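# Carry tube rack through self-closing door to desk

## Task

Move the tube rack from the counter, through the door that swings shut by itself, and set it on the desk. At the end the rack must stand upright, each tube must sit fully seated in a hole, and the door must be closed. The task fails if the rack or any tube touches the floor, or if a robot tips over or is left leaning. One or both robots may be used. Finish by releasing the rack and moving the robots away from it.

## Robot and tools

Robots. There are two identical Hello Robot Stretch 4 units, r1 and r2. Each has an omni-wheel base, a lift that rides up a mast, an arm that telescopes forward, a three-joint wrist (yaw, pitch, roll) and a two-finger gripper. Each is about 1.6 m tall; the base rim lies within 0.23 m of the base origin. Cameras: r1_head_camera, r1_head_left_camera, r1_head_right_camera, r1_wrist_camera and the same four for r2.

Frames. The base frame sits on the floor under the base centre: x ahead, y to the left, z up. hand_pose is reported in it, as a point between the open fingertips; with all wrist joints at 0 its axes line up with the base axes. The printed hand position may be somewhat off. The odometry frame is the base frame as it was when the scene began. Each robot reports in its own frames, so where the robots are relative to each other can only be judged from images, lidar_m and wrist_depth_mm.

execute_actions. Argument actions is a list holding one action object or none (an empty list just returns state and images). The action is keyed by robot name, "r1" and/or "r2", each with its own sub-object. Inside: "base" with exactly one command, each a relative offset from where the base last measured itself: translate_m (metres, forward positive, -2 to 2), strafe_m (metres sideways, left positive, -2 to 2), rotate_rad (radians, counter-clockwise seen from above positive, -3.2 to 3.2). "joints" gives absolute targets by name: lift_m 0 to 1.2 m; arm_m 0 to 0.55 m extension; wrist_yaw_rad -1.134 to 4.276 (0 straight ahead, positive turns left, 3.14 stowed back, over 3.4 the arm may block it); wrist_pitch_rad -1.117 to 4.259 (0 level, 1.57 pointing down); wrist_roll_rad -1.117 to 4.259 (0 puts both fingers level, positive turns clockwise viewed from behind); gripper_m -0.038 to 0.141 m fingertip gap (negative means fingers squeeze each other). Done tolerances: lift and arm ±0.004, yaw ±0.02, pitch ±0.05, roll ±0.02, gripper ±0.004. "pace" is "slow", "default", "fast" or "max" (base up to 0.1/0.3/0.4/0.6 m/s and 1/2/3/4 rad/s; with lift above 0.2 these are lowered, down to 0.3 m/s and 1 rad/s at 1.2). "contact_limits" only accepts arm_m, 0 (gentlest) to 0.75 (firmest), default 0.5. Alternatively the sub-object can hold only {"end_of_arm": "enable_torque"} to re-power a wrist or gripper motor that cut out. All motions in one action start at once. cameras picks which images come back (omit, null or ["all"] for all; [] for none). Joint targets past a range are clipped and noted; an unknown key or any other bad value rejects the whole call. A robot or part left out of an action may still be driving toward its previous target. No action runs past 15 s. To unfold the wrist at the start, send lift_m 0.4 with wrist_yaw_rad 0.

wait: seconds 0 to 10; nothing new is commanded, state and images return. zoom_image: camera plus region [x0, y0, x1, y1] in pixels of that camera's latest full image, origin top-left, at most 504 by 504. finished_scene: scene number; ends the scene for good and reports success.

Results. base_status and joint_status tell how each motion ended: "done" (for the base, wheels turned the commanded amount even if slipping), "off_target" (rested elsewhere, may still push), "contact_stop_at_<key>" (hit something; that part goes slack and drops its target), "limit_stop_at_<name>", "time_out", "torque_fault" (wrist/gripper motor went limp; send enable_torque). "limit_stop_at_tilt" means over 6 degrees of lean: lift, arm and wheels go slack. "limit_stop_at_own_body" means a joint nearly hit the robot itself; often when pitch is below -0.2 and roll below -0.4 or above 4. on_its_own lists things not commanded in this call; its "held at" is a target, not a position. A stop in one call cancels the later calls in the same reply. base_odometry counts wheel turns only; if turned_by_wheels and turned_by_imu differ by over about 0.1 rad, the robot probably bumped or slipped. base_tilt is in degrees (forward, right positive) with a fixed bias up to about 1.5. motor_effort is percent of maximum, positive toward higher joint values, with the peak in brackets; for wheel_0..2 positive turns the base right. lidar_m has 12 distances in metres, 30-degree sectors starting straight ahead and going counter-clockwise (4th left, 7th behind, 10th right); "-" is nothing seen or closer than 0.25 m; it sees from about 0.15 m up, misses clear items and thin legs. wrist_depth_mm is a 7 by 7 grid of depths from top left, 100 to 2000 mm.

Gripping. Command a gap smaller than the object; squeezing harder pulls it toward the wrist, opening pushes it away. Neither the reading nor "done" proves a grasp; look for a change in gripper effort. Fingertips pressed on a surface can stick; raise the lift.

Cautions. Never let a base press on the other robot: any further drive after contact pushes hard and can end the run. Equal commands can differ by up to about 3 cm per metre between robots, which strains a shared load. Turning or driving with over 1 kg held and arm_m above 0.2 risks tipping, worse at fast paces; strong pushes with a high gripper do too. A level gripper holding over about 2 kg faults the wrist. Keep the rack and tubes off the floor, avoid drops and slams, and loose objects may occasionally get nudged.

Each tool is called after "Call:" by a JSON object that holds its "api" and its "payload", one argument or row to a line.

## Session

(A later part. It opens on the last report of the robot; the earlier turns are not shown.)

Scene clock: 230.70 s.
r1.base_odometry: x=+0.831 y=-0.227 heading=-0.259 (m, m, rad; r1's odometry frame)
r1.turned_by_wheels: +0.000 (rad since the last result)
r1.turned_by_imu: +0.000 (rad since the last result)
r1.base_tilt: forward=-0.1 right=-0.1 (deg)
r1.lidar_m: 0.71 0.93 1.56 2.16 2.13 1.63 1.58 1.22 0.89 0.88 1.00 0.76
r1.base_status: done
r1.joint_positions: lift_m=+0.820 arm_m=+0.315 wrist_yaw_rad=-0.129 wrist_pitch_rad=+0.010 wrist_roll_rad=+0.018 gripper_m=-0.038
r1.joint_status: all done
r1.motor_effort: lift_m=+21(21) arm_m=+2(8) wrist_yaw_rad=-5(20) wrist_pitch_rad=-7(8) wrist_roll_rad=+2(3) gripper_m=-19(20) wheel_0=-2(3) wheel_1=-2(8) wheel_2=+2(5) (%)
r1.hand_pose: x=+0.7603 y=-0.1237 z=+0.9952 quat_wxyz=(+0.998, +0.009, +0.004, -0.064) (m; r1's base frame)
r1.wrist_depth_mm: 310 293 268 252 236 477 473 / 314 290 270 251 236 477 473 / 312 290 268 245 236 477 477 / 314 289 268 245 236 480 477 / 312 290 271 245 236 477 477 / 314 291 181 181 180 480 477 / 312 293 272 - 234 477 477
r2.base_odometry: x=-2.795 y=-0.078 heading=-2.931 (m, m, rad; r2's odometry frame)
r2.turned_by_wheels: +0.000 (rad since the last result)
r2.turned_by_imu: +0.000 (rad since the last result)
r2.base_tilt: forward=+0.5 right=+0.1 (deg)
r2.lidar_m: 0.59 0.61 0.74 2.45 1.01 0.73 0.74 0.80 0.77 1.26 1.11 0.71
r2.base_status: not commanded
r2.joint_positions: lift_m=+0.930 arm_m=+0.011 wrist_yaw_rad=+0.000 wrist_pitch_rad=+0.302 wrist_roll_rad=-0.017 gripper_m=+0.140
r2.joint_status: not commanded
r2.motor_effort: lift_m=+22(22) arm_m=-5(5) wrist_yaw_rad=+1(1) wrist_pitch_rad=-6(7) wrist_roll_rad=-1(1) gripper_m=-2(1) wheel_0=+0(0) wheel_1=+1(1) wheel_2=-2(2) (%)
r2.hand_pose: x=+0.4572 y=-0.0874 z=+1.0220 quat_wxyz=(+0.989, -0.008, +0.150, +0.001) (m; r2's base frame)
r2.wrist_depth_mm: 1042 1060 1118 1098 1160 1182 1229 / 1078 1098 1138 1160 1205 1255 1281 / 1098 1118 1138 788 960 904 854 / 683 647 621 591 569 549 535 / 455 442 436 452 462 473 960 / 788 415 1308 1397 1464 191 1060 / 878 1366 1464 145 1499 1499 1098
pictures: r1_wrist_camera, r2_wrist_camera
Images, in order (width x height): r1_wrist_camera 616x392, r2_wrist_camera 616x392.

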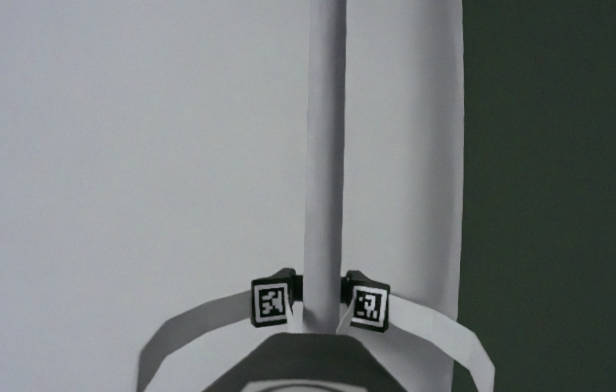

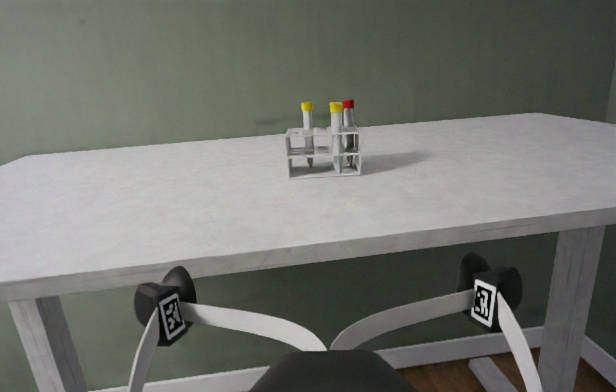

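Call:
{"api": "zoom_image", "payload": {
  "camera": "r2_wrist_camera",
  "region": [270,90,380,190]
}}

Call:
{"api": "execute_actions", "payload": {
  "actions": [
    {"r1":{"base":{"strafe_m":-0.045},"joints":{"arm_m":0.41,"wrist_yaw_rad":-0.08},"pace":"slow"},"r2":{"joints":{"lift_m":0.9,"wrist_pitch_rad":0}}}
  ],
  "cameras": []
}}

Call:
{"api": "execute_actions", "payload": {
  "actions": [
    {"r1":{"base":{"strafe_m":-0.02},"joints":{"arm_m":0.51},"pace":"slow"}}
  ],
  "cameras": ["r1_wrist_camera"]
}}

Call:
{"api": "execute_actions", "payload": {
  "actions": [
    {"r1":{"joints":{"gripper_m":0.07},"pace":"slow"}}
  ],
  "cameras": []
}}

Call:
{"api": "execute_actions", "payload": {
  "actions": [
    {"r1":{"joints":{"arm_m":0.1}}}
  ],
  "cameras": ["r1_head_camera","r2_wrist_camera"]
}}

Call:
{"api": "zoom_image", "payload": {
  "camera": "r2_wrist_camera",
  "region": [250,180,400,320]
}}

Region (270, 90, 380, 190) of r2_wrist_camera's 616x392 image, scaled by 4.582; it fills the top 458 rows of this view, and the rest is white.

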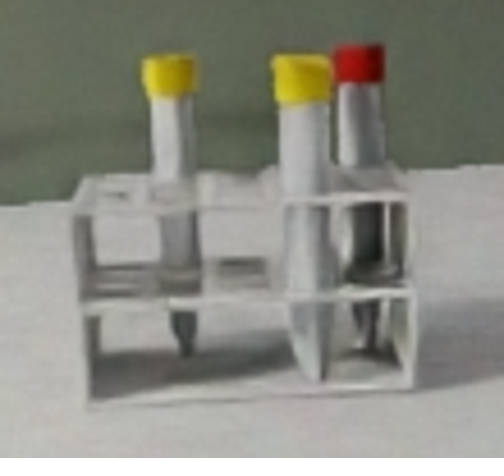

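Scene clock: 236.17 s.
r1.base_odometry: x=+0.819 y=-0.271 heading=-0.260 (m, m, rad; r1's odometry frame)
r1.turned_by_wheels: -0.001 (rad since the last result)
r1.turned_by_imu: +0.000 (rad since the last result)
r1.base_tilt: forward=-0.2 right=-0.1 (deg)
r1.lidar_m: 0.83 0.99 1.58 2.21 2.10 1.64 1.59 1.16 0.86 0.83 0.96 1.02
r1.base_status: done
r1.joint_positions: lift_m=+0.820 arm_m=+0.409 wrist_yaw_rad=-0.084 wrist_pitch_rad=+0.010 wrist_roll_rad=+0.018 gripper_m=-0.038
r1.joint_status: all done
r1.motor_effort: lift_m=+21(21) arm_m=+4(6) wrist_yaw_rad=+11(20) wrist_pitch_rad=-7(7) wrist_roll_rad=+2(1) gripper_m=-15(20) wheel_0=-5(6) wheel_1=-4(7) wheel_2=-1(4) (%)
r1.hand_pose: x=+0.8603 y=-0.1113 z=+0.9953 quat_wxyz=(+0.999, +0.009, +0.005, -0.042) (m; r1's base frame)
r1.wrist_depth_mm: 291 277 262 245 238 364 364 / 293 277 263 244 238 368 362 / 290 276 262 245 239 366 364 / 290 277 263 245 239 366 364 / 291 277 264 245 239 366 362 / 293 277 181 182 181 366 364 / 293 277 263 - 238 357 366
r2.base_odometry: x=-2.795 y=-0.078 heading=-2.931 (m, m, rad; r2's odometry frame)
r2.turned_by_wheels: +0.000 (rad since the last result)
r2.turned_by_imu: +0.001 (rad since the last result)
r2.base_tilt: forward=+0.5 right=+0.2 (deg)
r2.lidar_m: 0.62 0.61 0.75 2.45 0.98 0.72 0.69 0.72 0.78 1.28 1.12 0.68
r2.base_status: not commanded
r2.joint_positions: lift_m=+0.900 arm_m=+0.011 wrist_yaw_rad=+0.000 wrist_pitch_rad=+0.003 wrist_roll_rad=-0.017 gripper_m=+0.140
r2.joint_status: all done
r2.motor_effort: lift_m=+13(22) arm_m=-5(5) wrist_yaw_rad=+0(1) wrist_pitch_rad=-9(10) wrist_roll_rad=+1(0) gripper_m=+1(1) wheel_0=+0(0) wheel_1=+1(1) wheel_2=-2(2) (%)
r2.hand_pose: x=+0.4702 y=-0.0874 z=+1.0778 quat_wxyz=(+1.000, -0.009, +0.001, +0.000) (m; r2's base frame)
r2.wrist_depth_mm: 1118 1182 1182 1205 1255 1281 1336 / 1138 1160 1205 1205 1255 1281 1336 / 1138 1182 1182 1229 1255 1308 1308 / 1138 1182 1205 1229 1281 1308 1366 / 1160 1160 1182 917 991 960 904 / 661 535 504 580 521 191 525 / 430 397 410 145 433 1308 931
pictures: none
No camera images: the call's "cameras" was empty. Leave "cameras" out to get every camera's image.

Scene clock: 238.47 s.
r1.base_odometry: x=+0.814 y=-0.290 heading=-0.260 (m, m, rad; r1's odometry frame)
r1.turned_by_wheels: +0.000 (rad since the last result)
r1.turned_by_imu: +0.000 (rad since the last result)
r1.base_tilt: forward=-0.1 right=+0.0 (deg)
r1.lidar_m: 0.93 1.04 1.56 2.23 2.12 1.63 1.59 1.15 0.85 0.80 0.92 1.02
r1.base_status: done
r1.joint_positions: lift_m=+0.820 arm_m=+0.510 wrist_yaw_rad=-0.080 wrist_pitch_rad=+0.010 wrist_roll_rad=+0.018 gripper_m=-0.038
r1.joint_status: all done
r1.motor_effort: lift_m=+21(21) arm_m=+3(6) wrist_yaw_rad=+0(13) wrist_pitch_rad=-8(8) wrist_roll_rad=+1(2) gripper_m=-17(19) wheel_0=-2(6) wheel_1=-2(9) wheel_2=+0(3) (%)
r1.hand_pose: x=+0.9609 y=-0.1103 z=+0.9953 quat_wxyz=(+0.999, +0.009, +0.004, -0.040) (m; r1's base frame)
r1.wrist_depth_mm: 265 259 254 248 243 251 262 / 265 259 253 247 243 252 263 / 265 259 255 249 243 253 263 / 265 259 255 249 244 253 265 / 266 260 254 219 245 255 264 / 266 260 181 184 181 253 263 / 266 263 255 - 243 254 265
r2.base_odometry: x=-2.795 y=-0.078 heading=-2.931 (m, m, rad; r2's odometry frame)
r2.turned_by_wheels: +0.000 (rad since the last result)
r2.turned_by_imu: +0.000 (rad since the last result)
r2.base_tilt: forward=+0.5 right=+0.2 (deg)
r2.lidar_m: 0.60 0.62 0.77 2.46 1.01 0.72 0.63 0.67 0.75 1.27 1.11 0.70
r2.base_status: not commanded
r2.joint_positions: lift_m=+0.900 arm_m=+0.011 wrist_yaw_rad=+0.000 wrist_pitch_rad=+0.003 wrist_roll_rad=-0.017 gripper_m=+0.140
r2.joint_status: not commanded
r2.motor_effort: lift_m=+13(13) arm_m=-5(5) wrist_yaw_rad=+0(1) wrist_pitch_rad=-8(9) wrist_roll_rad=+3(0) gripper_m=+1(0) wheel_0=+0(0) wheel_1=+1(1) wheel_2=-2(2) (%)
r2.hand_pose: x=+0.4702 y=-0.0874 z=+1.0778 quat_wxyz=(+1.000, -0.009, +0.001, +0.000) (m; r2's base frame)
r2.wrist_depth_mm: 1118 1160 1205 1205 1255 1281 1308 / 1160 1160 1229 1205 1281 1308 1336 / 1138 1160 1205 1205 1281 1281 1336 / 1138 1160 1205 1255 1255 1308 1366 / 1138 1160 1205 917 991 960 917 / 661 530 508 585 521 191 521 / 433 394 407 145 433 1308 917
pictures: r1_wrist_camera
Images, in order (width x height): r1_wrist_camera 616x392.

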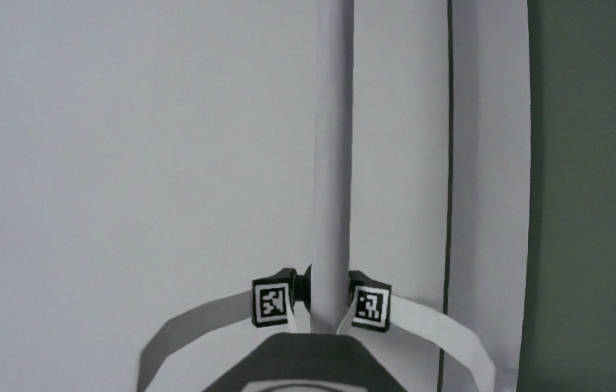

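Scene clock: 242.07 s.
r1.base_odometry: x=+0.814 y=-0.290 heading=-0.260 (m, m, rad; r1's odometry frame)
r1.turned_by_wheels: +0.000 (rad since the last result)
r1.turned_by_imu: +0.001 (rad since the last result)
r1.base_tilt: forward=-0.2 right=-0.1 (deg)
r1.lidar_m: 0.93 1.06 1.58 2.20 2.11 1.63 1.59 1.17 0.83 0.81 0.92 0.99
r1.base_status: not commanded
r1.joint_positions: lift_m=+0.820 arm_m=+0.510 wrist_yaw_rad=-0.080 wrist_pitch_rad=+0.010 wrist_roll_rad=+0.018 gripper_m=+0.070
r1.joint_status: all done
r1.motor_effort: lift_m=+21(21) arm_m=+3(3) wrist_yaw_rad=-2(17) wrist_pitch_rad=-8(8) wrist_roll_rad=+2(3) gripper_m=-4(17) wheel_0=+0(3) wheel_1=+0(2) wheel_2=+0(3) (%)
r1.hand_pose: x=+0.9610 y=-0.1101 z=+0.9953 quat_wxyz=(+0.999, +0.009, +0.004, -0.040) (m; r1's base frame)
r1.wrist_depth_mm: 287 285 277 274 270 252 262 / 289 283 281 277 271 253 262 / 289 285 279 273 272 253 263 / 289 285 279 276 272 254 263 / 290 285 281 274 271 255 264 / 290 286 206 211 200 253 263 / 289 286 279 - 272 254 265
r2.base_odometry: x=-2.795 y=-0.078 heading=-2.931 (m, m, rad; r2's odometry frame)
r2.turned_by_wheels: +0.000 (rad since the last result)
r2.turned_by_imu: +0.001 (rad since the last result)
r2.base_tilt: forward=+0.5 right=+0.1 (deg)
r2.lidar_m: 0.62 0.59 0.76 2.45 1.03 0.71 0.64 0.64 0.75 1.27 1.11 0.70
r2.base_status: not commanded
r2.joint_positions: lift_m=+0.900 arm_m=+0.011 wrist_yaw_rad=+0.000 wrist_pitch_rad=+0.003 wrist_roll_rad=-0.017 gripper_m=+0.140
r2.joint_status: not commanded
r2.motor_effort: lift_m=+13(13) arm_m=-4(5) wrist_yaw_rad=+1(0) wrist_pitch_rad=-8(9) wrist_roll_rad=+1(0) gripper_m=+0(0) wheel_0=+0(0) wheel_1=+1(1) wheel_2=-2(2) (%)
r2.hand_pose: x=+0.4702 y=-0.0874 z=+1.0778 quat_wxyz=(+1.000, -0.009, +0.001, +0.000) (m; r2's base frame)
r2.wrist_depth_mm: 1138 1182 1205 1205 1281 1308 1336 / 1118 1160 1182 1205 1255 1308 1336 / 1138 1182 1205 1229 1255 1308 1336 / 1138 1160 1182 1255 1281 1308 1366 / 1118 1160 1182 917 1008 960 904 / 654 530 508 585 525 191 521 / 433 399 410 145 433 1308 931
pictures: none
No camera images: the call's "cameras" was empty. Leave "cameras" out to get every camera's image.

Scene clock: 244.37 s.
r1.base_odometry: x=+0.814 y=-0.290 heading=-0.260 (m, m, rad; r1's odometry frame)
r1.turned_by_wheels: +0.000 (rad since the last result)
r1.turned_by_imu: +0.000 (rad since the last result)
r1.base_tilt: forward=-0.2 right=-0.1 (deg)
r1.lidar_m: 0.96 1.06 1.57 2.23 2.10 1.62 1.59 1.15 0.86 0.84 0.93 0.99
r1.base_status: not commanded
r1.joint_positions: lift_m=+0.820 arm_m=+0.101 wrist_yaw_rad=-0.080 wrist_pitch_rad=+0.010 wrist_roll_rad=+0.018 gripper_m=+0.070
r1.joint_status: all done
r1.motor_effort: lift_m=+21(21) arm_m=-6(7) wrist_yaw_rad=+0(2) wrist_pitch_rad=-6(6) wrist_roll_rad=+0(3) gripper_m=-3(1) wheel_0=+0(0) wheel_1=+0(0) wheel_2=+0(1) (%)
r1.hand_pose: x=+0.5524 y=-0.1102 z=+0.9953 quat_wxyz=(+0.999, +0.009, +0.004, -0.040) (m; r1's base frame)
r1.wrist_depth_mm: 723 715 691 683 676 661 647 / 723 707 699 683 668 661 661 / 715 715 699 683 676 676 661 / 732 707 699 691 676 668 661 / 732 699 699 683 668 668 661 / 715 715 206 691 200 668 654 / 723 715 707 - 676 668 661
r2.base_odometry: x=-2.795 y=-0.078 heading=-2.931 (m, m, rad; r2's odometry frame)
r2.turned_by_wheels: +0.000 (rad since the last result)
r2.turned_by_imu: +0.000 (rad since the last result)
r2.base_tilt: forward=+0.5 right=+0.1 (deg)
r2.lidar_m: 0.60 0.61 0.74 2.44 1.00 0.73 0.63 0.61 0.76 1.26 1.13 0.69
r2.base_status: not commanded
r2.joint_positions: lift_m=+0.900 arm_m=+0.011 wrist_yaw_rad=+0.000 wrist_pitch_rad=+0.003 wrist_roll_rad=-0.017 gripper_m=+0.140
r2.joint_status: not commanded
r2.motor_effort: lift_m=+13(13) arm_m=-5(5) wrist_yaw_rad=+1(1) wrist_pitch_rad=-9(7) wrist_roll_rad=+0(3) gripper_m=-2(3) wheel_0=+0(0) wheel_1=+1(1) wheel_2=-2(2) (%)
r2.hand_pose: x=+0.4702 y=-0.0874 z=+1.0778 quat_wxyz=(+1.000, -0.009, +0.001, +0.000) (m; r2's base frame)
r2.wrist_depth_mm: 1138 1182 1182 1205 1281 1281 1336 / 1138 1182 1205 1205 1255 1308 1336 / 1138 1182 1205 1229 1255 1281 1308 / 1160 1160 1205 1229 1281 1308 1336 / 1138 1182 1182 917 991 946 904 / 661 530 504 585 521 192 530 / 433 392 410 145 427 1255 931
pictures: r1_head_camera, r2_wrist_camera
Images, in order (width x height): r1_head_camera 420x560, r2_wrist_camera 616x392.

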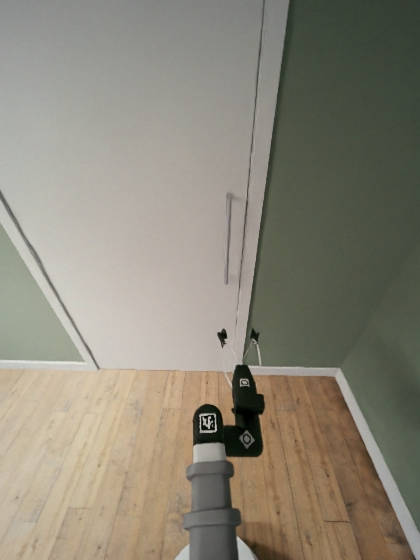

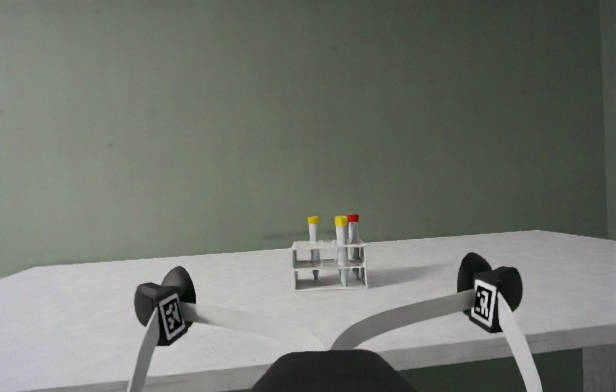

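Region (250, 180, 400, 320) of r2_wrist_camera's 616x392 image, scaled by 3.360; it fills the top 470 rows of this view, and the rest is white.

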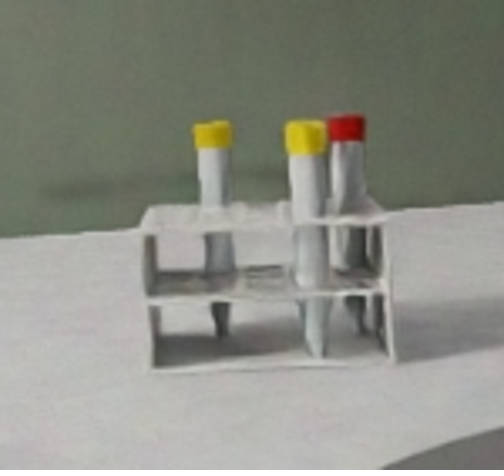

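Call:
{"api": "finished_scene", "payload": {
  "scene": 1
}}

The scene is finished: the task was done.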